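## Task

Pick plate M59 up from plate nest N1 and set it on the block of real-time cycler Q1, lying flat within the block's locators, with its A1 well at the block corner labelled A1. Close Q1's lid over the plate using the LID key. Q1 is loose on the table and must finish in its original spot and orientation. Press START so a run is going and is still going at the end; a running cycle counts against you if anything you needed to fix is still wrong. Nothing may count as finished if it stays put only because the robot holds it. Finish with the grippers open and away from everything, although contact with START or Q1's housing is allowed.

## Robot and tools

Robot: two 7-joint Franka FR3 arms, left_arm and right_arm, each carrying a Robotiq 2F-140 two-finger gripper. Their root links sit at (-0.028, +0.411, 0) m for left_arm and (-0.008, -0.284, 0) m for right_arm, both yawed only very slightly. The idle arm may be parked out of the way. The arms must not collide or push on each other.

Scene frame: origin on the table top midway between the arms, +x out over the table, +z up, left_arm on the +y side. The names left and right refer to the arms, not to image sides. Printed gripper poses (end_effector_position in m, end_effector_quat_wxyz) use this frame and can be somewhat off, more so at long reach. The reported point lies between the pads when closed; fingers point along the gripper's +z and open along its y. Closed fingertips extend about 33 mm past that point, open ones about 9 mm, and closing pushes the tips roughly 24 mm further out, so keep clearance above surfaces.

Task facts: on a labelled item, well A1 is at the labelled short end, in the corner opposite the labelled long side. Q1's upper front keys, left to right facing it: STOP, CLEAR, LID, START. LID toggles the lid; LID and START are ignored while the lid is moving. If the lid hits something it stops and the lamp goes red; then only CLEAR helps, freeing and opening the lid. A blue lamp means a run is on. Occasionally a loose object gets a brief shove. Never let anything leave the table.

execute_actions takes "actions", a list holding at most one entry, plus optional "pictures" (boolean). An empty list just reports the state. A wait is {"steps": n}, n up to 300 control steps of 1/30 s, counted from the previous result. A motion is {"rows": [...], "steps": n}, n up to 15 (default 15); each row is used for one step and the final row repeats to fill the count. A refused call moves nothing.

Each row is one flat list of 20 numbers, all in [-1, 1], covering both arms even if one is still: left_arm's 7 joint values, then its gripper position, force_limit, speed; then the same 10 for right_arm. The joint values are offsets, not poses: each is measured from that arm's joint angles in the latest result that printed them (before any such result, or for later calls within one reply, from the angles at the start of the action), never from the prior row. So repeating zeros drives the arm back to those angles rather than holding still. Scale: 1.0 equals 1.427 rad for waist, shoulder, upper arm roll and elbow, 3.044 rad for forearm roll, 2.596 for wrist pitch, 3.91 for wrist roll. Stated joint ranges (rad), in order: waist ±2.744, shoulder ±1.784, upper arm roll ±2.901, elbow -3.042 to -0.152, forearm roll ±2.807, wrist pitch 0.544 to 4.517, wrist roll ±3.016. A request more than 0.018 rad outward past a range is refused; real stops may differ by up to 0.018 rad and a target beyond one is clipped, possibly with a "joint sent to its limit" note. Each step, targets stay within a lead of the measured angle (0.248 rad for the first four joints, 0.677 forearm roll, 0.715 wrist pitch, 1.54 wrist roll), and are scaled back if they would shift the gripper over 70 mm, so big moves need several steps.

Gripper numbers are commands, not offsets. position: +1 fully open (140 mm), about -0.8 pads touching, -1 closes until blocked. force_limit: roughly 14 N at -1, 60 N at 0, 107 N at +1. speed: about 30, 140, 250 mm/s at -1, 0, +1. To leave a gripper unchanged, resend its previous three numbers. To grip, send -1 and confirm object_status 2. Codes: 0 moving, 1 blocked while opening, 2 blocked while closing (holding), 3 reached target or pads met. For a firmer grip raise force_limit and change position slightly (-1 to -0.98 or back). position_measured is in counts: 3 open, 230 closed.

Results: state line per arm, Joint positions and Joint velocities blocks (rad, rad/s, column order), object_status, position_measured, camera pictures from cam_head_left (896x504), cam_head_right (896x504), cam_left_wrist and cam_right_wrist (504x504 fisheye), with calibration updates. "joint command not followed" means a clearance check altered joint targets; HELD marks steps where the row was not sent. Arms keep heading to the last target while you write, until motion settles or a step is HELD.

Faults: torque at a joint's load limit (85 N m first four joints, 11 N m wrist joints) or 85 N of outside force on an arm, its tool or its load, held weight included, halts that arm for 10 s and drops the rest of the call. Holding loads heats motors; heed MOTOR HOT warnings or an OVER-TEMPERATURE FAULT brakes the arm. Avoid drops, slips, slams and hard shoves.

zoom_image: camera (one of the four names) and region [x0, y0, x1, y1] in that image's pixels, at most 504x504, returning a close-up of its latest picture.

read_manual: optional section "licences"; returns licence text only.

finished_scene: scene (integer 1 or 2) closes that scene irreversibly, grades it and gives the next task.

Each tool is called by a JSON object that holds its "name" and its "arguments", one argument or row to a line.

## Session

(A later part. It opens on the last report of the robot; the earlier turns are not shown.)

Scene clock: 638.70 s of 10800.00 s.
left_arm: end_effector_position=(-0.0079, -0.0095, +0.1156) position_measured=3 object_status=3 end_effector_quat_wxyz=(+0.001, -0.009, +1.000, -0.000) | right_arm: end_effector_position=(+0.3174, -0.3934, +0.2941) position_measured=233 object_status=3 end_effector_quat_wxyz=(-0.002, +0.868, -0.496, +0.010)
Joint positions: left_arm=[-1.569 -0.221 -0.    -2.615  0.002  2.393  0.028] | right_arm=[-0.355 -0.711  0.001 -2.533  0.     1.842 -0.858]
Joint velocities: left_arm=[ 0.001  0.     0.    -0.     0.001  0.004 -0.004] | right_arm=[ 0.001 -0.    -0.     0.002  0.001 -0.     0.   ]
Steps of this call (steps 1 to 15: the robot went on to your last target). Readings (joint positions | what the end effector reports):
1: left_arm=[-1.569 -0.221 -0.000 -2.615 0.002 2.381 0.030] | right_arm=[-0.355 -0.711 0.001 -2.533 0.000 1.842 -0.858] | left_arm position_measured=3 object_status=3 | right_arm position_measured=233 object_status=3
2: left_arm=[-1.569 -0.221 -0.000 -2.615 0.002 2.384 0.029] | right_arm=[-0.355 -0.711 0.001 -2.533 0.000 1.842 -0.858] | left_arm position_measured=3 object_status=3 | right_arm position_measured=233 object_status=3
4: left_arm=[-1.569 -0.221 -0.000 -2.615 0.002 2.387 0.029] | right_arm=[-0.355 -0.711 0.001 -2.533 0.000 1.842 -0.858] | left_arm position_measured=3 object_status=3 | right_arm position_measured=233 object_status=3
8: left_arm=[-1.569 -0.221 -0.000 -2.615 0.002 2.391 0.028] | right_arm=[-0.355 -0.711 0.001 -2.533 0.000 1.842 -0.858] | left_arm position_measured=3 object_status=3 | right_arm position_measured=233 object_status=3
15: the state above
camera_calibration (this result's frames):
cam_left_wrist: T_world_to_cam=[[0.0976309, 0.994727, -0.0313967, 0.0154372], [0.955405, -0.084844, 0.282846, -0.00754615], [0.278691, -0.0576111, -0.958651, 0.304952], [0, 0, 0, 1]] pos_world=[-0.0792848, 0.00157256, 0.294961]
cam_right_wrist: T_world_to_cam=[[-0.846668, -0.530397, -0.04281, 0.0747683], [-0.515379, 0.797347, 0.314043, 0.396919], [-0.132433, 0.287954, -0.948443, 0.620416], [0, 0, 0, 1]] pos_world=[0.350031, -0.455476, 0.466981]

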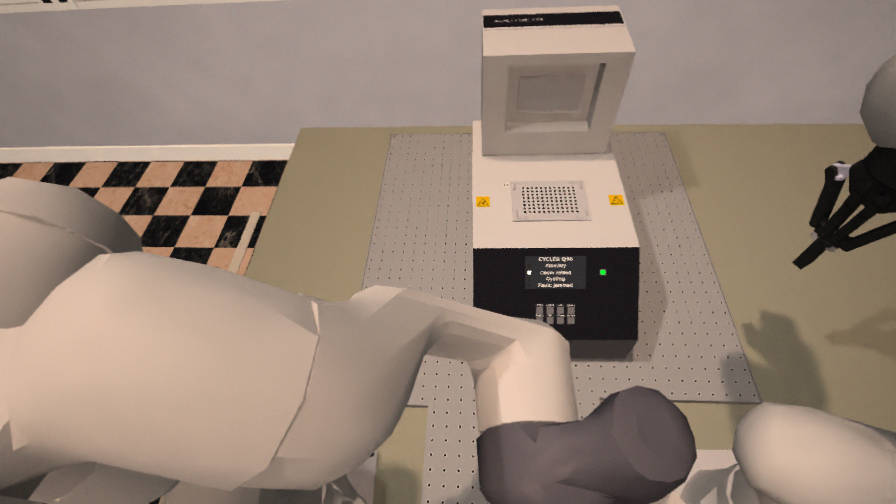

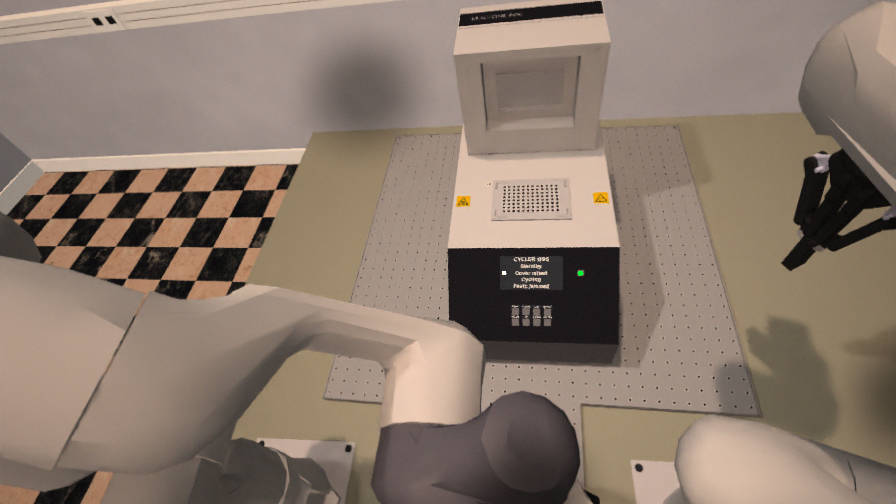

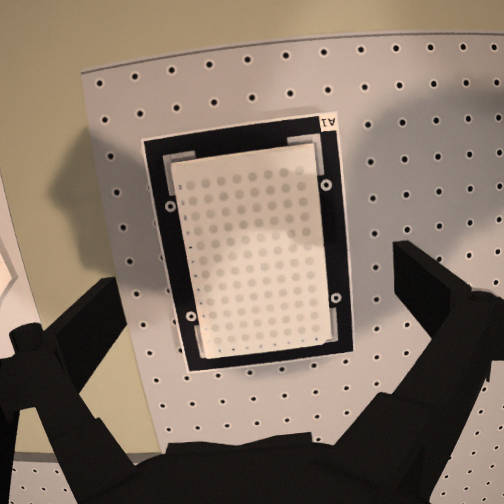

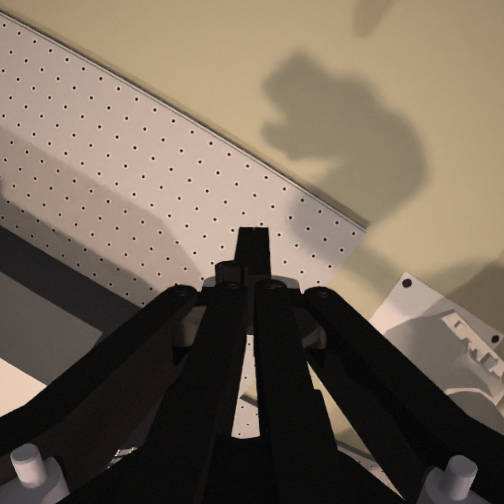

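{"name": "execute_actions", "arguments": {
  "actions": [
    {"rows": [[-0.0006,0,0,0,0,0.0048,0,0.49,-0.6,0, 0,0,0,0,0,0,0,-1,0,0],[-0.0012,0,0,0,0,0.0096,0,0.49,-0.6,0, 0,0,0,0,0,0,0,-1,0,0],[-0.0018,0.002,0,-0.0007,0,0.0144,0,0.49,-0.6,0, 0,0,0,0,0,0,0,-1,0,0],[-0.0018,0.0055,0,-0.0019,0,0.0192,0,0.49,-0.6,0, 0,0,0,0,0,0,0,-1,0,0],[-0.0018,0.0103,0,-0.0035,0,0.024,0,0.49,-0.6,0, 0,0,0,0,0,0,0,-1,0,0],[-0.0018,0.0155,0,-0.0053,0,0.0288,0,0.49,-0.6,0, 0,0,0,0,0,0,0,-1,0,0],[-0.0018,0.0206,0,-0.0071,0,0.0336,0,0.49,-0.6,0, 0,0,0,0,0,0,0,-1,0,0],[-0.0018,0.0258,0,-0.0089,0,0.0384,0,0.49,-0.6,0, 0,0,0,0,0,0,0,-1,0,0],[-0.0018,0.0309,0,-0.0106,0,0.0432,0,0.49,-0.6,0, 0,0,0,0,0,0,0,-1,0,0],[-0.0018,0.0361,0,-0.0124,0,0.0432,0,0.49,-0.6,0, 0,0,0,0,0,0,0,-1,0,0],[-0.0018,0.0412,0,-0.0142,0,0.0432,0,0.49,-0.6,0, 0,0,0,0,0,0,0,-1,0,0],[-0.0018,0.0464,0,-0.016,0,0.0432,0,0.49,-0.6,0, 0,0,0,0,0,0,0,-1,0,0],[-0.0018,0.0515,0,-0.0177,0,0.0432,0,0.49,-0.6,0, 0,0,0,0,0,0,0,-1,0,0],[-0.0018,0.055,0,-0.019,0,0.0432,0,0.49,-0.6,0, 0,0,0,0,0,0,0,-1,0,0],[-0.0018,0.0567,0,-0.0195,0,0.0432,0,0.49,-0.6,0, 0,0,0,0,0,0,0,-1,0,0]], "steps": 15}
  ],
  "pictures": false
}}

{"name": "execute_actions", "arguments": {
  "actions": [
    {"steps": 15}
  ]
}}

Scene clock: 720.03 s of 10800.00 s.
left_arm: end_effector_position=(-0.0083, -0.0107, +0.0855) position_measured=67 object_status=0 end_effector_quat_wxyz=(+0.001, -0.009, +1.000, -0.001) | right_arm: end_effector_position=(+0.3174, -0.3934, +0.2941) position_measured=233 object_status=3 end_effector_quat_wxyz=(-0.002, +0.868, -0.496, +0.010)
Joint positions: left_arm=[-1.57  -0.152 -0.    -2.638  0.002  2.488  0.027] | right_arm=[-0.355 -0.711  0.001 -2.533  0.     1.842 -0.858]
Joint velocities: left_arm=[-0.     0.169  0.    -0.067 -0.001  0.076  0.001] | right_arm=[ 0.    -0.    -0.003 -0.     0.     0.001 -0.001]
Steps of this call (steps 1 to 15: the robot went on to your last target; steps 16 to 90: nothing new was sent; then 77.83 s passed at rest; steps 91 to 105: all 15 steps of this action). Readings (joint positions | what the end effector reports):
91: left_arm=[-1.569 -0.221 -0.000 -2.615 0.002 2.396 0.027] | right_arm=[-0.355 -0.711 0.001 -2.533 0.000 1.842 -0.858] | left_arm position_measured=3 object_status=0 | right_arm position_measured=233 object_status=3
92: left_arm=[-1.569 -0.221 -0.000 -2.615 0.002 2.399 0.027] | right_arm=[-0.355 -0.711 0.001 -2.533 0.000 1.842 -0.858] | left_arm position_measured=10 object_status=0 | right_arm position_measured=233 object_status=3
94: left_arm=[-1.570 -0.220 -0.000 -2.615 0.002 2.410 0.027] | right_arm=[-0.355 -0.711 0.001 -2.533 0.000 1.842 -0.858] | left_arm position_measured=25 object_status=0 | right_arm position_measured=233 object_status=3
98: left_arm=[-1.570 -0.202 -0.000 -2.620 0.002 2.445 0.027] | right_arm=[-0.355 -0.711 0.001 -2.533 0.000 1.842 -0.858] | left_arm position_measured=55 object_status=0 | right_arm position_measured=233 object_status=3
105: the state above

Scene clock: 720.53 s of 10800.00 s.
left_arm: end_effector_position=(-0.0083, -0.0099, +0.0807) position_measured=67 object_status=3 end_effector_quat_wxyz=(+0.001, -0.009, +1.000, -0.000) | right_arm: end_effector_position=(+0.3174, -0.3934, +0.2941) position_measured=233 object_status=3 end_effector_quat_wxyz=(-0.002, +0.868, -0.496, +0.010)
Joint positions: left_arm=[-1.57  -0.142 -0.    -2.642  0.002  2.501  0.027] | right_arm=[-0.355 -0.711  0.001 -2.533  0.     1.842 -0.858]
Joint velocities: left_arm=[-0.    -0.001 -0.001  0.    -0.     0.005  0.001] | right_arm=[ 0.    -0.001  0.    -0.    -0.001  0.    -0.001]
Steps of this call (steps 1 to 15: the robot went on to your last target). Readings (joint positions | what the end effector reports):
1: left_arm=[-1.570 -0.147 -0.000 -2.640 0.002 2.490 0.027] | right_arm=[-0.355 -0.711 0.001 -2.533 0.000 1.842 -0.858] | left_arm position_measured=67 object_status=3 | right_arm position_measured=233 object_status=3
2: left_arm=[-1.570 -0.144 -0.000 -2.641 0.002 2.492 0.027] | right_arm=[-0.355 -0.711 0.001 -2.533 0.000 1.842 -0.858] | left_arm position_measured=67 object_status=3 | right_arm position_measured=233 object_status=3
4: left_arm=[-1.570 -0.142 -0.000 -2.642 0.002 2.495 0.027] | right_arm=[-0.355 -0.711 0.001 -2.533 0.000 1.842 -0.858] | left_arm position_measured=67 object_status=3 | right_arm position_measured=233 object_status=3
8: left_arm=[-1.570 -0.142 -0.000 -2.642 0.002 2.499 0.027] | right_arm=[-0.355 -0.711 0.001 -2.533 0.000 1.842 -0.858] | left_arm position_measured=67 object_status=3 | right_arm position_measured=233 object_status=3
15: the state above
camera_calibration (this result's frames):
cam_left_wrist: T_world_to_cam=[[0.0981391, 0.994646, -0.032377, 0.0148991], [0.955401, -0.0850616, 0.282795, 0.00268709], [0.278527, -0.0586863, -0.958634, 0.271635], [0, 0, 0, 1]] pos_world=[-0.0796871, 0.0013505, 0.260121]
cam_right_wrist: T_world_to_cam=[[-0.846668, -0.530397, -0.0428098, 0.0747681], [-0.515379, 0.797346, 0.314043, 0.396919], [-0.132434, 0.287953, -0.948443, 0.620416], [0, 0, 0, 1]] pos_world=[0.350031, -0.455476, 0.466981]

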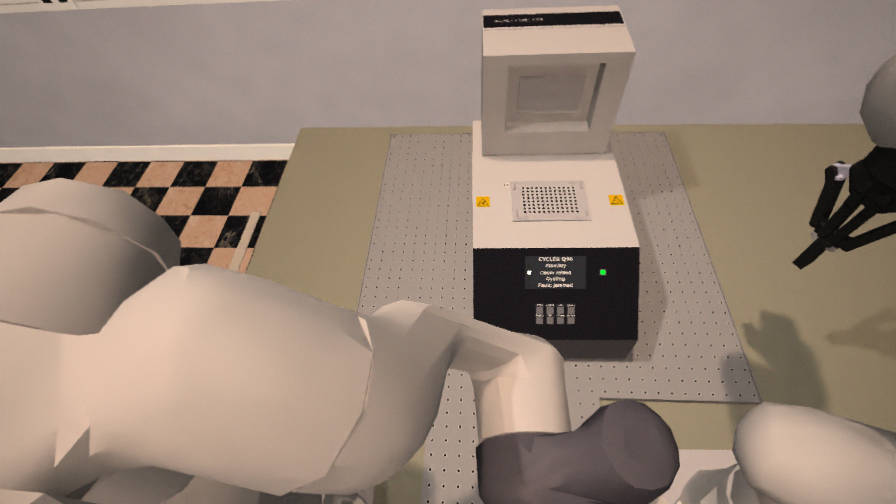

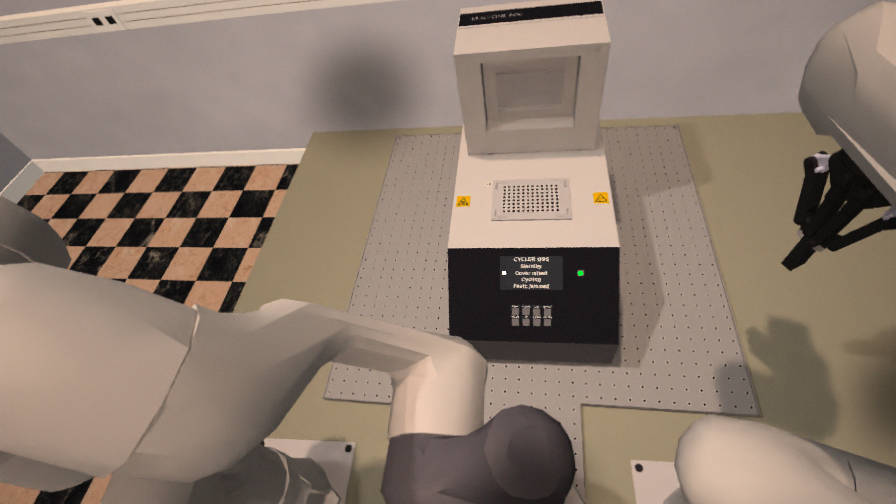

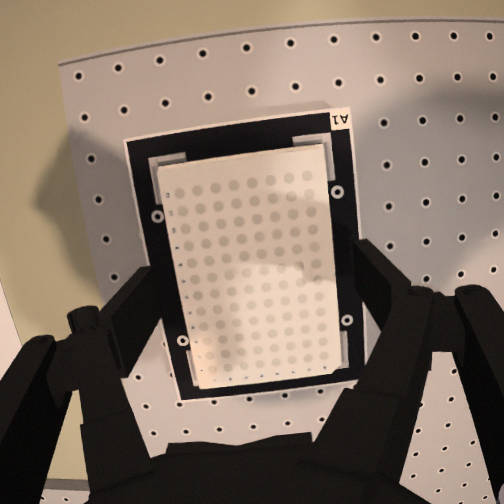

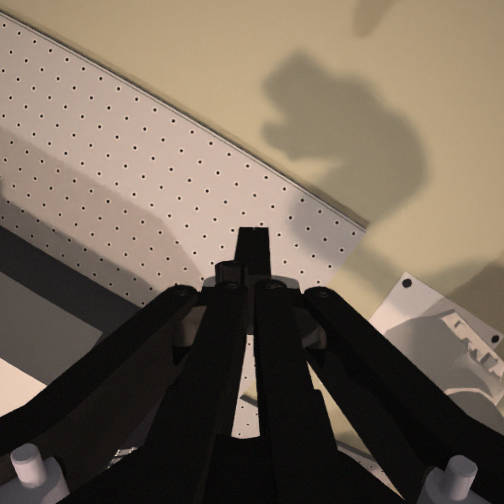

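{"name": "execute_actions", "arguments": {
  "actions": []
}}

Scene clock: 754.33 s of 10800.00 s.
left_arm: end_effector_position=(-0.0083, -0.0102, +0.0808) position_measured=67 object_status=3 end_effector_quat_wxyz=(+0.001, -0.009, +1.000, -0.001) | right_arm: end_effector_position=(+0.3174, -0.3934, +0.2941) position_measured=233 object_status=3 end_effector_quat_wxyz=(-0.002, +0.868, -0.496, +0.010)
Joint positions: left_arm=[-1.57  -0.142 -0.    -2.642  0.002  2.502  0.027] | right_arm=[-0.355 -0.711  0.001 -2.533  0.     1.842 -0.858]
Joint velocities: left_arm=[-0.001 -0.    -0.001 -0.    -0.     0.001 -0.002] | right_arm=[ 0.001 -0.     0.    -0.001  0.001  0.     0.002]
Steps of this call (steps 1 to 15: the robot went on to your last target; steps 16 to 90: nothing new was sent; then 30.80 s passed at rest). Readings (joint positions | what the end effector reports):
1: left_arm=[-1.570 -0.142 -0.000 -2.642 0.002 2.501 0.027] | right_arm=[-0.355 -0.711 0.001 -2.533 0.000 1.842 -0.858] | left_arm position_measured=67 object_status=3 | right_arm position_measured=233 object_status=3
2: left_arm=[-1.570 -0.142 -0.000 -2.642 0.002 2.501 0.027] | right_arm=[-0.355 -0.711 0.001 -2.533 0.000 1.842 -0.858] | left_arm position_measured=67 object_status=3 | right_arm position_measured=233 object_status=3
4: left_arm=[-1.570 -0.142 -0.000 -2.642 0.002 2.502 0.027] | right_arm=[-0.355 -0.711 0.001 -2.533 0.000 1.842 -0.858] | left_arm position_measured=67 object_status=3 | right_arm position_measured=233 object_status=3
8: left_arm=[-1.570 -0.142 -0.000 -2.642 0.002 2.502 0.027] | right_arm=[-0.355 -0.711 0.001 -2.533 0.000 1.842 -0.858] | left_arm position_measured=67 object_status=3 | right_arm position_measured=233 object_status=3
90: the state above
All arms were judged still, so your last target was given up. Only a new action makes them travel on or press farther. Fingers that are still opening or closing keep moving.
camera_calibration (this result's frames):
cam_left_wrist: T_world_to_cam=[[0.0981688, 0.994614, -0.0332628, 0.0152569], [0.955387, -0.0848358, 0.28291, 0.0026333], [0.278564, -0.0595518, -0.958569, 0.271676], [0, 0, 0, 1]] pos_world=[-0.0796928, 0.00122746, 0.260183]
cam_right_wrist: T_world_to_cam=[[-0.846668, -0.530397, -0.0428099, 0.0747682], [-0.515379, 0.797347, 0.314043, 0.396919], [-0.132433, 0.287953, -0.948443, 0.620416], [0, 0, 0, 1]] pos_world=[0.350031, -0.455476, 0.466981]

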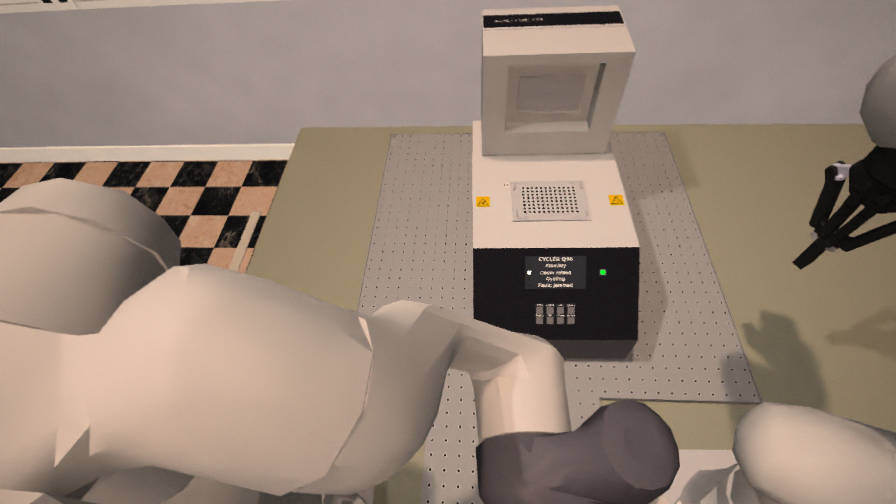

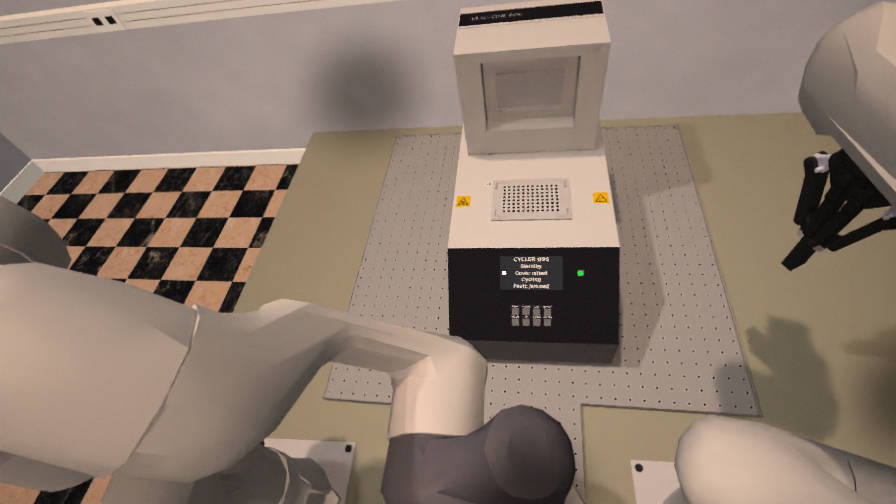

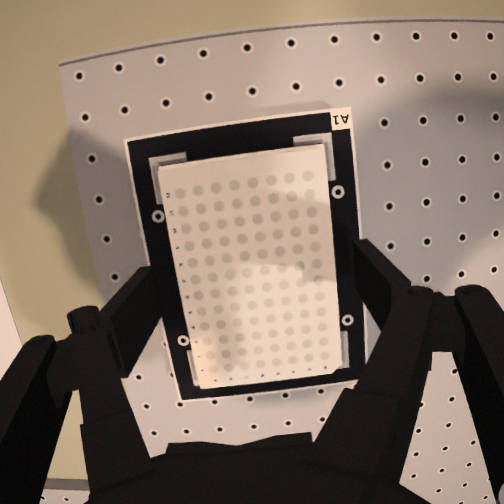

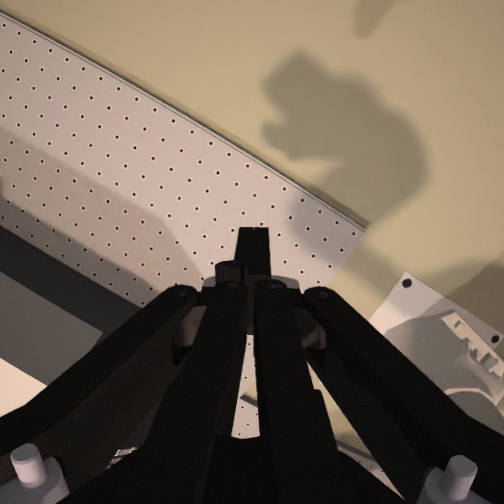

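{"name": "execute_actions", "arguments": {
  "actions": [
    {"rows": [[0,0,0,0,0,0,0,-1,-0.6,-0.5,0,0,0,0,0,0,0,-1,0,0]], "steps": 15}
  ],
  "pictures": false
}}

{"name": "execute_actions", "arguments": {
  "actions": [
    {"steps": 8}
  ]
}}

Scene clock: 762.07 s of 10800.00 s.
left_arm: end_effector_position=(-0.0084, -0.0098, +0.0809) position_measured=107 object_status=2 end_effector_quat_wxyz=(+0.001, -0.009, +1.000, -0.000) | right_arm: end_effector_position=(+0.3174, -0.3934, +0.2941) position_measured=233 object_status=3 end_effector_quat_wxyz=(-0.002, +0.868, -0.496, +0.010)
Joint positions: left_arm=[-1.57  -0.142 -0.    -2.642  0.002  2.5    0.027] | right_arm=[-0.355 -0.711  0.001 -2.533  0.     1.842 -0.858]
Joint velocities: left_arm=[-0.     0.001 -0.001 -0.    -0.     0.    -0.   ] | right_arm=[-0.001  0.001  0.    -0.     0.    -0.001  0.001]
Steps of this call (steps 1 to 90: nothing new was sent; then 4.23 s passed at rest; steps 91 to 105: all 15 steps of this action). Readings (joint positions | what the end effector reports):
91: left_arm=[-1.570 -0.142 -0.000 -2.642 0.002 2.502 0.027] | right_arm=[-0.355 -0.711 0.001 -2.533 0.000 1.842 -0.858] | left_arm position_measured=67 object_status=0 | right_arm position_measured=233 object_status=3
92: left_arm=[-1.570 -0.142 -0.000 -2.642 0.002 2.502 0.027] | right_arm=[-0.355 -0.711 0.001 -2.533 0.000 1.842 -0.858] | left_arm position_measured=71 object_status=0 | right_arm position_measured=233 object_status=3
94: left_arm=[-1.570 -0.142 -0.000 -2.642 0.002 2.502 0.027] | right_arm=[-0.355 -0.711 0.001 -2.533 0.000 1.842 -0.858] | left_arm position_measured=80 object_status=0 | right_arm position_measured=233 object_status=3
98: left_arm=[-1.570 -0.142 -0.000 -2.642 0.002 2.502 0.027] | right_arm=[-0.355 -0.711 0.001 -2.533 0.000 1.842 -0.858] | left_arm position_measured=99 object_status=0 | right_arm position_measured=233 object_status=3
105: the state above

Scene clock: 762.33 s of 10800.00 s.
left_arm: end_effector_position=(-0.0084, -0.0098, +0.0809) position_measured=107 object_status=2 end_effector_quat_wxyz=(+0.001, -0.009, +1.000, -0.000) | right_arm: end_effector_position=(+0.3174, -0.3934, +0.2941) position_measured=233 object_status=3 end_effector_quat_wxyz=(-0.002, +0.868, -0.496, +0.010)
Joint positions: left_arm=[-1.57  -0.142 -0.    -2.642  0.002  2.5    0.027] | right_arm=[-0.355 -0.711  0.001 -2.533  0.     1.842 -0.858]
Joint velocities: left_arm=[-0.002 -0.     0.     0.001 -0.001  0.     0.   ] | right_arm=[-0.    -0.    -0.001  0.001 -0.    -0.001 -0.   ]
Steps of this call (steps 1 to 8: the robot went on to your last target). Readings (joint positions | what the end effector reports):
1: left_arm=[-1.570 -0.142 -0.000 -2.642 0.002 2.500 0.027] | right_arm=[-0.355 -0.711 0.001 -2.533 0.000 1.842 -0.858] | left_arm position_measured=107 object_status=2 | right_arm position_measured=233 object_status=3
2: left_arm=[-1.570 -0.142 -0.000 -2.642 0.002 2.500 0.027] | right_arm=[-0.355 -0.711 0.001 -2.533 0.000 1.842 -0.858] | left_arm position_measured=107 object_status=2 | right_arm position_measured=233 object_status=3
4: left_arm=[-1.570 -0.142 -0.000 -2.642 0.002 2.500 0.027] | right_arm=[-0.355 -0.711 0.001 -2.533 0.000 1.842 -0.858] | left_arm position_measured=107 object_status=2 | right_arm position_measured=233 object_status=3
8: the state above
camera_calibration (this result's frames):
cam_left_wrist: T_world_to_cam=[[0.0981788, 0.994651, -0.0321119, 0.0147138], [0.955401, -0.0851757, 0.282762, 0.0026857], [0.278514, -0.058441, -0.958652, 0.271796], [0, 0, 0, 1]] pos_world=[-0.0797094, 0.00147764, 0.260271]
cam_right_wrist: T_world_to_cam=[[-0.846668, -0.530397, -0.0428096, 0.0747681], [-0.515379, 0.797347, 0.314043, 0.396919], [-0.132434, 0.287954, -0.948443, 0.620416], [0, 0, 0, 1]] pos_world=[0.350031, -0.455476, 0.46698]

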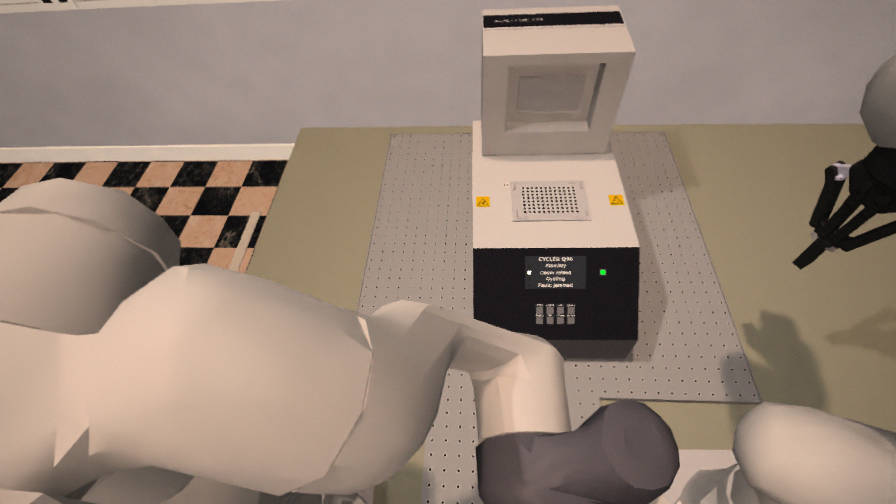

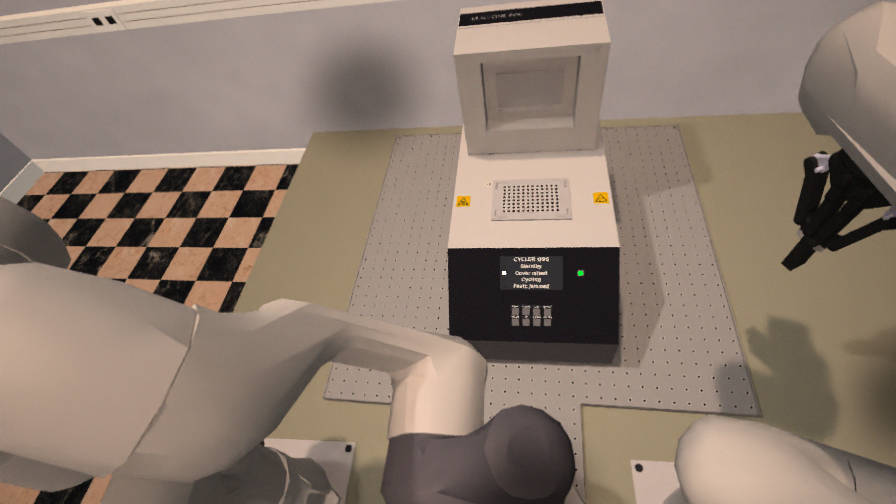

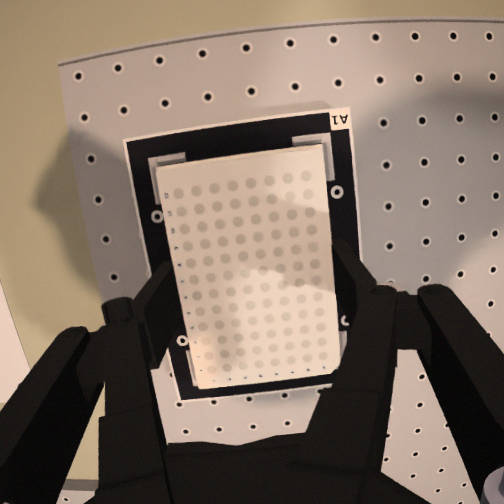

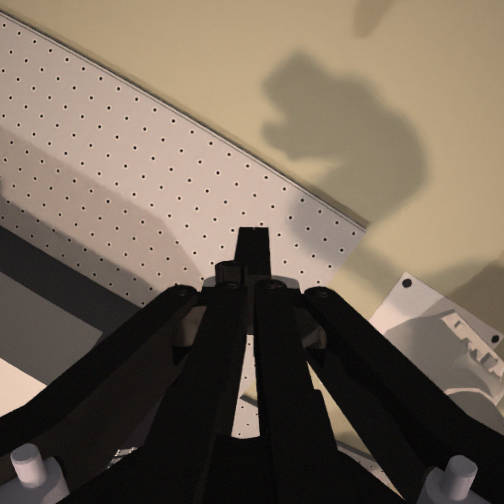

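{"name": "execute_actions", "arguments": {
  "actions": [
    {"rows": [[0,-0.0031,0,0.0016,0,-0.0037,0,-1,-0.6,-0.5,0,0,0,0,0,0,0,-1,0,0],[0,-0.0057,0,0.0023,0,-0.0068,0,-1,-0.6,-0.5,0,0,0,0,0,0,0,-1,0,0],[0,-0.0091,0,0.0033,0,-0.0103,0,-1,-0.6,-0.5,0,0,0,0,0,0,0,-1,0,0],[0,-0.0131,0,0.0044,0,-0.0143,0,-1,-0.6,-0.5,0,0,0,0,0,0,0,-1,0,0],[0,-0.0177,0,0.0058,0,-0.0188,0,-1,-0.6,-0.5,0,0,0,0,0,0,0,-1,0,0],[0,-0.0229,0,0.0074,0,-0.0237,0,-1,-0.6,-0.5,0,0,0,0,0,0,0,-1,0,0],[0,-0.0287,0,0.0094,0,-0.0292,0,-1,-0.6,-0.5,0,0,0,0,0,0,0,-1,0,0],[0,-0.0350,0,0.0116,0,-0.0350,0,-1,-0.6,-0.5,0,0,0,0,0,0,0,-1,0,0],[0,-0.0419,0,0.0142,0,-0.0414,0,-1,-0.6,-0.5,0,0,0,0,0,0,0,-1,0,0],[0,-0.0493,0,0.0171,0,-0.0482,0,-1,-0.6,-0.5,0,0,0,0,0,0,0,-1,0,0],[0,-0.0570,0,0.0204,0,-0.0555,0,-1,-0.6,-0.5,0,0,0,0,0,0,0,-1,0,0],[0,-0.0653,0,0.0241,0,-0.0633,0,-1,-0.6,-0.5,0,0,0,0,0,0,0,-1,0,0],[0,-0.0739,0,0.0283,0,-0.0715,0,-1,-0.6,-0.5,0,0,0,0,0,0,0,-1,0,0],[0,-0.0830,0,0.0331,0,-0.0802,0,-1,-0.6,-0.5,0,0,0,0,0,0,0,-1,0,0],[0,-0.0922,0,0.0383,0,-0.0894,0,-1,-0.6,-0.5,0,0,0,0,0,0,0,-1,0,0]], "steps": 15}
  ],
  "pictures": false
}}

{"name": "execute_actions", "arguments": {
  "actions": [
    {"rows": [[0.0150,-0.0272,0,0.0285,0,-0.0494,-0.0066,-1,-0.6,-0.5,0,0,0,0,0,0,0,-1,0,0],[0.0289,-0.0325,0,0.0447,0,-0.0624,-0.0124,-1,-0.6,-0.5,0,0,0,0,0,0,0,-1,0,0],[0.0428,-0.0378,0,0.0609,0,-0.0754,-0.0182,-1,-0.6,-0.5,0,0,0,0,0,0,0,-1,0,0],[0.0567,-0.0431,0,0.0771,0,-0.0884,-0.0240,-1,-0.6,-0.5,0,0,0,0,0,0,0,-1,0,0],[0.0707,-0.0484,0,0.0933,0,-0.1014,-0.0298,-1,-0.6,-0.5,0,0,0,0,0,0,0,-1,0,0],[0.0846,-0.0536,0,0.1095,0,-0.1144,-0.0356,-1,-0.6,-0.5,0,0,0,0,0,0,0,-1,0,0],[0.0985,-0.0589,0,0.1257,0,-0.1274,-0.0414,-1,-0.6,-0.5,0,0,0,0,0,0,0,-1,0,0],[0.1124,-0.0642,0,0.1419,0,-0.1404,-0.0472,-1,-0.6,-0.5,0,0,0,0,0,0,0,-1,0,0],[0.1263,-0.0695,0,0.1580,0,-0.1534,-0.0530,-1,-0.6,-0.5,0,0,0,0,0,0,0,-1,0,0],[0.1403,-0.0748,0,0.1742,0,-0.1665,-0.0588,-1,-0.6,-0.5,0,0,0,0,0,0,0,-1,0,0],[0.1542,-0.0801,0,0.1904,0,-0.1795,-0.0646,-1,-0.6,-0.5,0,0,0,0,0,0,0,-1,0,0],[0.1681,-0.0854,0,0.2066,0,-0.1925,-0.0704,-1,-0.6,-0.5,0,0,0,0,0,0,0,-1,0,0],[0.1820,-0.0907,0,0.2228,0,-0.2055,-0.0762,-1,-0.6,-0.5,0,0,0,0,0,0,0,-1,0,0],[0.1959,-0.0960,0,0.2390,0,-0.2185,-0.0821,-1,-0.6,-0.5,0,0,0,0,0,0,0,-1,0,0],[0.2099,-0.1013,0,0.2552,0,-0.2315,-0.0879,-1,-0.6,-0.5,0,0,0,0,0,0,0,-1,0,0]], "steps": 15}
  ],
  "pictures": false
}}

{"name": "execute_actions", "arguments": {
  "actions": [
    {"rows": [[0.0546,0.0022,0,0.0618,0,-0.0666,-0.0341,-1,-0.6,-0.5,0,0,0,0,0,0,0,-1,0,0],[0.0734,0.0166,0,0.0820,0,-0.0671,-0.0383,-1,-0.6,-0.5,0,0,0,0,0,0,0,-1,0,0],[0.0921,0.0310,0,0.1022,0,-0.0675,-0.0426,-1,-0.6,-0.5,0,0,0,0,0,0,0,-1,0,0],[0.1109,0.0455,0,0.1224,0,-0.0680,-0.0468,-1,-0.6,-0.5,0,0,0,0,0,0,0,-1,0,0],[0.1297,0.0599,0,0.1427,0,-0.0684,-0.0511,-1,-0.6,-0.5,0,0,0,0,0,0,0,-1,0,0],[0.1484,0.0743,0,0.1629,0,-0.0689,-0.0553,-1,-0.6,-0.5,0,0,0,0,0,0,0,-1,0,0],[0.1672,0.0887,0,0.1831,0,-0.0693,-0.0596,-1,-0.6,-0.5,0,0,0,0,0,0,0,-1,0,0],[0.1860,0.1031,0,0.2034,0,-0.0698,-0.0639,-1,-0.6,-0.5,0,0,0,0,0,0,0,-1,0,0],[0.2047,0.1175,0,0.2236,0,-0.0702,-0.0681,-1,-0.6,-0.5,0,0,0,0,0,0,0,-1,0,0],[0.2235,0.1319,0,0.2438,0,-0.0707,-0.0724,-1,-0.6,-0.5,0,0,0,0,0,0,0,-1,0,0],[0.2423,0.1464,0,0.2640,0,-0.0711,-0.0766,-1,-0.6,-0.5,0,0,0,0,0,0,0,-1,0,0],[0.2610,0.1608,0,0.2843,0,-0.0715,-0.0809,-1,-0.6,-0.5,0,0,0,0,0,0,0,-1,0,0],[0.2798,0.1752,0,0.3045,0,-0.0720,-0.0852,-1,-0.6,-0.5,0,0,0,0,0,0,0,-1,0,0],[0.2986,0.1896,0,0.3247,0,-0.0724,-0.0894,-1,-0.6,-0.5,0,0,0,0,0,0,0,-1,0,0],[0.3173,0.2040,0,0.3450,0,-0.0729,-0.0937,-1,-0.6,-0.5,0,0,0,0,0,0,0,-1,0,0]], "steps": 15}
  ],
  "pictures": false
}}

{"name": "execute_actions", "arguments": {
  "actions": [
    {"rows": [[0.0653,0.0569,0,0.0739,0,-0.0095,-0.0250,-1,-0.6,-0.5,0,0,0,0,0,0,0,-1,0,0],[0.0814,0.0767,0,0.0961,0,-0.0124,-0.0278,-1,-0.6,-0.5,0,0,0,0,0,0,0,-1,0,0],[0.0963,0.0965,0,0.1184,0,-0.0150,-0.0303,-1,-0.6,-0.5,0,0,0,0,0,0,0,-1,0,0],[0.1100,0.1163,0,0.1406,0,-0.0174,-0.0326,-1,-0.6,-0.5,0,0,0,0,0,0,0,-1,0,0],[0.1226,0.1361,0,0.1629,0,-0.0197,-0.0348,-1,-0.6,-0.5,0,0,0,0,0,0,0,-1,0,0],[0.1339,0.1559,0,0.1851,0,-0.0217,-0.0367,-1,-0.6,-0.5,0,0,0,0,0,0,0,-1,0,0],[0.1441,0.1757,0,0.2074,0,-0.0235,-0.0384,-1,-0.6,-0.5,0,0,0,0,0,0,0,-1,0,0],[0.1530,0.1955,0,0.2296,0,-0.0250,-0.0400,-1,-0.6,-0.5,0,0,0,0,0,0,0,-1,0,0],[0.1608,0.2153,0,0.2519,0,-0.0264,-0.0413,-1,-0.6,-0.5,0,0,0,0,0,0,0,-1,0,0],[0.1674,0.2337,0,0.2726,0,-0.0276,-0.0424,-1,-0.6,-0.5,0,0,0,0,0,0,0,-1,0,0],[0.1727,0.2509,0,0.2919,0,-0.0285,-0.0433,-1,-0.6,-0.5,0,0,0,0,0,0,0,-1,0,0],[0.1769,0.2667,0,0.3097,0,-0.0293,-0.0440,-1,-0.6,-0.5,0,0,0,0,0,0,0,-1,0,0],[0.1799,0.2799,0,0.3246,0,-0.0298,-0.0445,-1,-0.6,-0.5,0,0,0,0,0,0,0,-1,0,0],[0.1817,0.2918,0,0.3379,0,-0.0301,-0.0448,-1,-0.6,-0.5,0,0,0,0,0,0,0,-1,0,0],[0.1823,0.3011,0,0.3483,0,-0.0302,-0.0449,-1,-0.6,-0.5,0,0,0,0,0,0,0,-1,0,0]], "steps": 15}
  ],
  "pictures": false
}}

{"name": "execute_actions", "arguments": {
  "actions": [
    {"steps": 18}
  ]
}}

Scene clock: 882.83 s of 10800.00 s.
left_arm: end_effector_position=(-0.0083, -0.0087, +0.1269) position_measured=107 object_status=2 end_effector_quat_wxyz=(+0.001, -0.009, +1.000, +0.001) | right_arm: end_effector_position=(+0.3174, -0.3934, +0.2941) position_measured=233 object_status=3 end_effector_quat_wxyz=(-0.002, +0.868, -0.496, +0.010)
Joint positions: left_arm=[-1.57  -0.245 -0.    -2.603  0.002  2.355  0.027] | right_arm=[-0.355 -0.711  0.001 -2.533  0.     1.842 -0.858]
Joint velocities: left_arm=[ 0.001 -0.365 -0.     0.181 -0.001 -0.504  0.   ] | right_arm=[-0.    -0.002 -0.    -0.001  0.    -0.     0.001]
Steps of this call (steps 1 to 15: the robot went on to your last target; steps 16 to 90: nothing new was sent; then 117.00 s passed at rest; steps 91 to 105: all 15 steps of this action). Readings (joint positions | what the end effector reports):
91: left_arm=[-1.570 -0.143 -0.000 -2.642 0.002 2.499 0.027] | right_arm=[-0.355 -0.711 0.001 -2.533 0.000 1.842 -0.858] | left_arm position_measured=107 object_status=2 | right_arm position_measured=233 object_status=3
92: left_arm=[-1.570 -0.144 -0.000 -2.642 0.002 2.497 0.027] | right_arm=[-0.355 -0.711 0.001 -2.533 0.000 1.842 -0.858] | left_arm position_measured=107 object_status=2 | right_arm position_measured=233 object_status=3
94: left_arm=[-1.570 -0.149 -0.000 -2.640 0.002 2.489 0.027] | right_arm=[-0.355 -0.711 0.001 -2.533 0.000 1.842 -0.858] | left_arm position_measured=107 object_status=2 | right_arm position_measured=233 object_status=3
98: left_arm=[-1.570 -0.173 -0.000 -2.633 0.002 2.457 0.027] | right_arm=[-0.355 -0.711 0.001 -2.533 0.000 1.842 -0.858] | left_arm position_measured=107 object_status=2 | right_arm position_measured=233 object_status=3
105: the state above

Scene clock: 883.33 s of 10800.00 s.
left_arm: end_effector_position=(+0.1028, -0.0065, +0.2854) position_measured=107 object_status=2 end_effector_quat_wxyz=(+0.001, -0.226, +0.974, +0.003) | right_arm: end_effector_position=(+0.3174, -0.3934, +0.2941) position_measured=233 object_status=3 end_effector_quat_wxyz=(-0.002, +0.868, -0.496, +0.010)
Joint positions: left_arm=[-1.313 -0.371 -0.    -2.288  0.002  1.911 -0.153] | right_arm=[-0.355 -0.711  0.001 -2.533  0.     1.842 -0.858]
Joint velocities: left_arm=[ 0.551 -0.236  0.034  0.656 -0.001 -0.904 -0.53 ] | right_arm=[-0.002 -0.001  0.001  0.001 -0.001  0.     0.001]
Steps of this call (steps 1 to 15: all 15 steps of this action). Readings (joint positions | what the end effector reports):
1: left_arm=[-1.566 -0.256 -0.002 -2.593 0.002 2.333 0.025] | right_arm=[-0.355 -0.711 0.001 -2.533 0.000 1.842 -0.858] | left_arm position_measured=107 object_status=2 | right_arm position_measured=233 object_status=3
2: left_arm=[-1.557 -0.266 -0.003 -2.577 0.002 2.308 0.021] | right_arm=[-0.355 -0.711 0.001 -2.533 0.000 1.842 -0.858] | left_arm position_measured=107 object_status=2 | right_arm position_measured=233 object_status=3
4: left_arm=[-1.528 -0.284 -0.004 -2.539 0.002 2.255 0.007] | right_arm=[-0.355 -0.711 0.001 -2.533 0.000 1.842 -0.858] | left_arm position_measured=107 object_status=2 | right_arm position_measured=233 object_status=3
8: left_arm=[-1.452 -0.317 -0.002 -2.449 0.002 2.136 -0.038] | right_arm=[-0.355 -0.711 0.001 -2.533 0.000 1.842 -0.858] | left_arm position_measured=107 object_status=2 | right_arm position_measured=233 object_status=3
15: the state above

Scene clock: 883.83 s of 10800.00 s.
left_arm: end_effector_position=(+0.3086, +0.0081, +0.3574) position_measured=107 object_status=2 end_effector_quat_wxyz=(+0.001, -0.511, +0.860, -0.002) | right_arm: end_effector_position=(+0.3174, -0.3934, +0.2941) position_measured=233 object_status=3 end_effector_quat_wxyz=(-0.002, +0.868, -0.496, +0.010)
Joint positions: left_arm=[-0.919 -0.123 -0.002 -1.857  0.002  1.739 -0.377] | right_arm=[-0.355 -0.711  0.001 -2.533  0.     1.842 -0.858]
Joint velocities: left_arm=[ 0.742  0.58   0.047  0.801 -0.    -0.045 -0.461] | right_arm=[-0.001  0.     0.    -0.     0.001 -0.    -0.   ]
Steps of this call (steps 1 to 15: all 15 steps of this action). Readings (joint positions | what the end effector reports):
1: left_arm=[-1.290 -0.373 -0.001 -2.260 0.002 1.880 -0.167] | right_arm=[-0.355 -0.711 0.001 -2.533 0.000 1.842 -0.858] | left_arm position_measured=107 object_status=2 | right_arm position_measured=233 object_status=3
2: left_arm=[-1.265 -0.369 -0.002 -2.230 0.002 1.855 -0.180] | right_arm=[-0.355 -0.711 0.001 -2.533 0.000 1.842 -0.858] | left_arm position_measured=107 object_status=2 | right_arm position_measured=233 object_status=3
4: left_arm=[-1.213 -0.347 -0.002 -2.170 0.002 1.818 -0.209] | right_arm=[-0.355 -0.711 0.001 -2.533 0.000 1.842 -0.858] | left_arm position_measured=107 object_status=2 | right_arm position_measured=233 object_status=3
8: left_arm=[-1.106 -0.270 -0.002 -2.057 0.002 1.773 -0.268] | right_arm=[-0.355 -0.711 0.001 -2.533 0.000 1.842 -0.858] | left_arm position_measured=107 object_status=2 | right_arm position_measured=233 object_status=3
15: the state above

Scene clock: 884.33 s of 10800.00 s.
left_arm: end_effector_position=(+0.4956, +0.0387, +0.3386) position_measured=108 object_status=2 end_effector_quat_wxyz=(+0.001, -0.665, +0.747, +0.000) | right_arm: end_effector_position=(+0.3174, -0.3934, +0.2941) position_measured=233 object_status=3 end_effector_quat_wxyz=(-0.002, +0.868, -0.496, +0.010)
Joint positions: left_arm=[-0.666  0.271  0.001 -1.406  0.002  1.676 -0.502] | right_arm=[-0.355 -0.711  0.001 -2.533  0.     1.842 -0.858]
Joint velocities: left_arm=[ 0.117  0.529  0.     0.539 -0.001 -0.051 -0.156] | right_arm=[ 0.002 -0.001 -0.     0.     0.    -0.001  0.001]
Steps of this call (steps 1 to 15: all 15 steps of this action). Readings (joint positions | what the end effector reports):
1: left_arm=[-0.891 -0.099 -0.003 -1.824 0.002 1.735 -0.387] | right_arm=[-0.355 -0.711 0.001 -2.533 0.000 1.842 -0.858] | left_arm position_measured=107 object_status=2 | right_arm position_measured=233 object_status=3
2: left_arm=[-0.863 -0.073 -0.003 -1.789 0.002 1.732 -0.397] | right_arm=[-0.355 -0.711 0.001 -2.533 0.000 1.842 -0.858] | left_arm position_measured=108 object_status=2 | right_arm position_measured=233 object_status=3
4: left_arm=[-0.813 -0.019 -0.002 -1.723 0.002 1.722 -0.416] | right_arm=[-0.355 -0.711 0.001 -2.533 0.000 1.842 -0.858] | left_arm position_measured=108 object_status=2 | right_arm position_measured=233 object_status=3
8: left_arm=[-0.734 0.094 0.000 -1.596 0.002 1.702 -0.453] | right_arm=[-0.355 -0.711 0.001 -2.533 0.000 1.842 -0.858] | left_arm position_measured=108 object_status=2 | right_arm position_measured=233 object_status=3
15: the state above

Scene clock: 884.93 s of 10800.00 s.
left_arm: end_effector_position=(+0.5040, +0.0360, +0.3341) position_measured=108 object_status=2 end_effector_quat_wxyz=(+0.000, -0.681, +0.732, +0.003) | right_arm: end_effector_position=(+0.3174, -0.3934, +0.2941) position_measured=233 object_status=3 end_effector_quat_wxyz=(-0.002, +0.868, -0.496, +0.010)
Joint positions: left_arm=[-0.66   0.308 -0.001 -1.362  0.002  1.665 -0.542] | right_arm=[-0.355 -0.711  0.001 -2.533  0.     1.842 -0.858]
Joint velocities: left_arm=[ 0.001  0.001 -0.    -0.001 -0.001 -0.002 -0.02 ] | right_arm=[ 0.     0.    -0.     0.001 -0.    -0.    -0.   ]
Steps of this call (steps 1 to 18: the robot went on to your last target). Readings (joint positions | what the end effector reports):
1: left_arm=[-0.663 0.285 0.001 -1.392 0.002 1.675 -0.507] | right_arm=[-0.355 -0.711 0.001 -2.533 0.000 1.842 -0.858] | left_arm position_measured=108 object_status=2 | right_arm position_measured=233 object_status=3
2: left_arm=[-0.661 0.295 0.001 -1.383 0.002 1.673 -0.512] | right_arm=[-0.355 -0.711 0.001 -2.533 0.000 1.842 -0.858] | left_arm position_measured=108 object_status=2 | right_arm position_measured=233 object_status=3
4: left_arm=[-0.660 0.306 0.001 -1.373 0.002 1.670 -0.519] | right_arm=[-0.355 -0.711 0.001 -2.533 0.000 1.842 -0.858] | left_arm position_measured=108 object_status=2 | right_arm position_measured=233 object_status=3
8: left_arm=[-0.660 0.308 -0.000 -1.365 0.002 1.667 -0.530] | right_arm=[-0.355 -0.711 0.001 -2.533 0.000 1.842 -0.858] | left_arm position_measured=108 object_status=2 | right_arm position_measured=233 object_status=3
18: the state above
camera_calibration (this result's frames):
cam_left_wrist: T_world_to_cam=[[-0.981905, 0.187406, -0.027251, 0.498838], [0.172051, 0.942916, 0.285145, -0.19752], [0.0791332, 0.275297, -0.958097, 0.462793], [0, 0, 0, 1]] pos_world=[0.487172, -0.0346453, 0.513316]
cam_right_wrist: T_world_to_cam=[[-0.846668, -0.530397, -0.0428098, 0.0747682], [-0.515379, 0.797346, 0.314043, 0.396919], [-0.132434, 0.287954, -0.948443, 0.620416], [0, 0, 0, 1]] pos_world=[0.350031, -0.455476, 0.46698]

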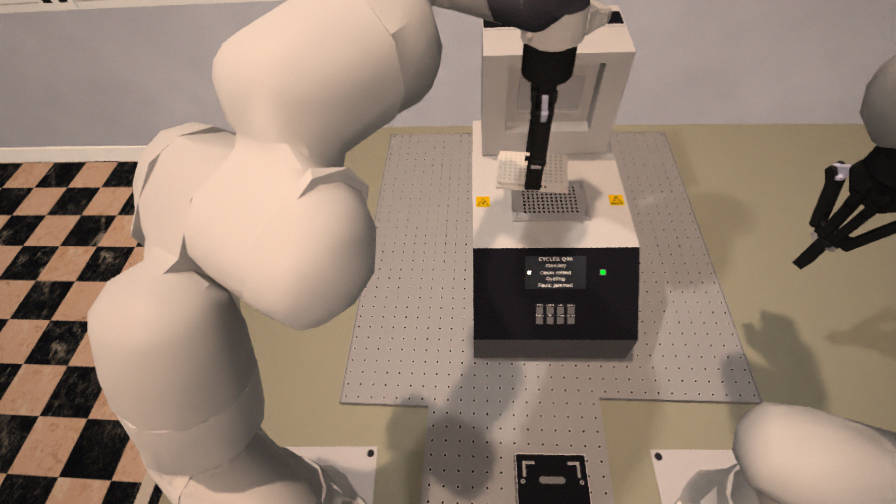

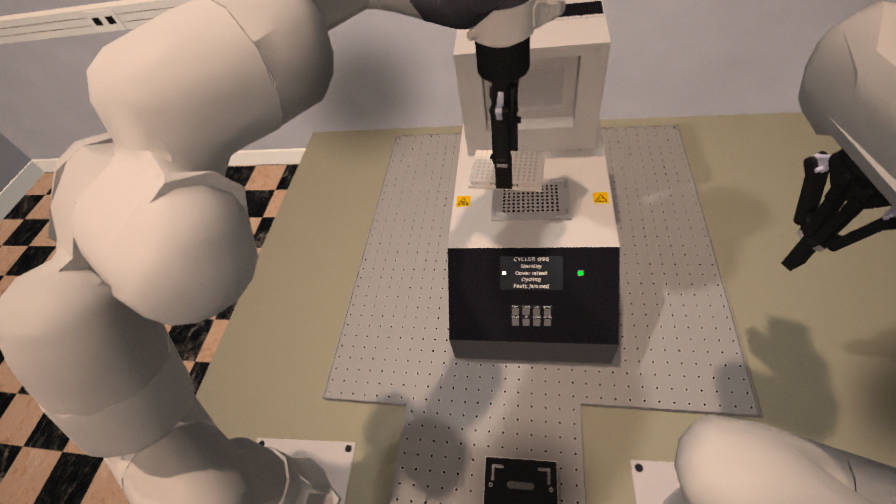

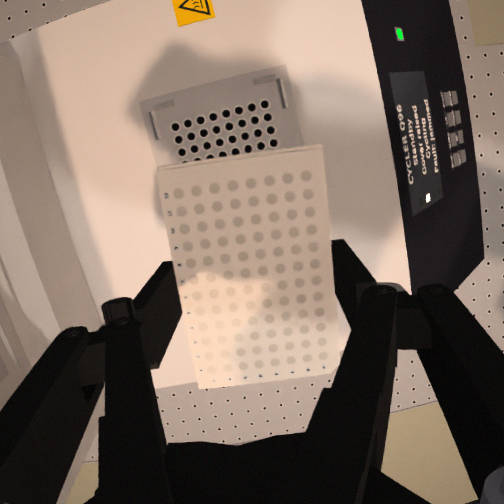

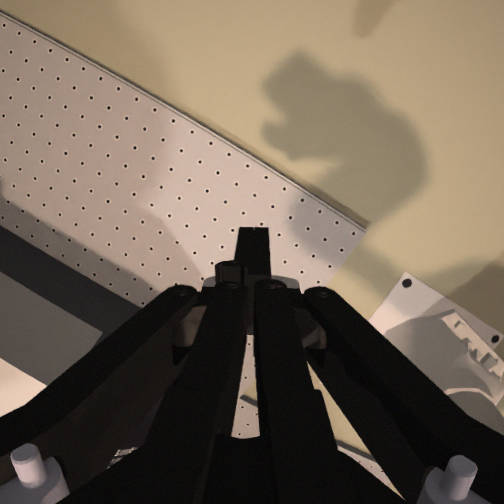

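{"name": "zoom_image", "arguments": {
  "camera": "cam_left_wrist",
  "region": [125, 50, 345, 200]
}}

Region (125, 50, 345, 200) of cam_left_wrist's 504x504 image, scaled by 2.291, with more detail than that image has; it fills the top 344 rows of this view, and the rest is white.

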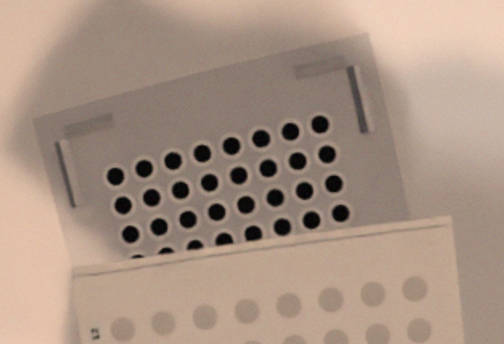

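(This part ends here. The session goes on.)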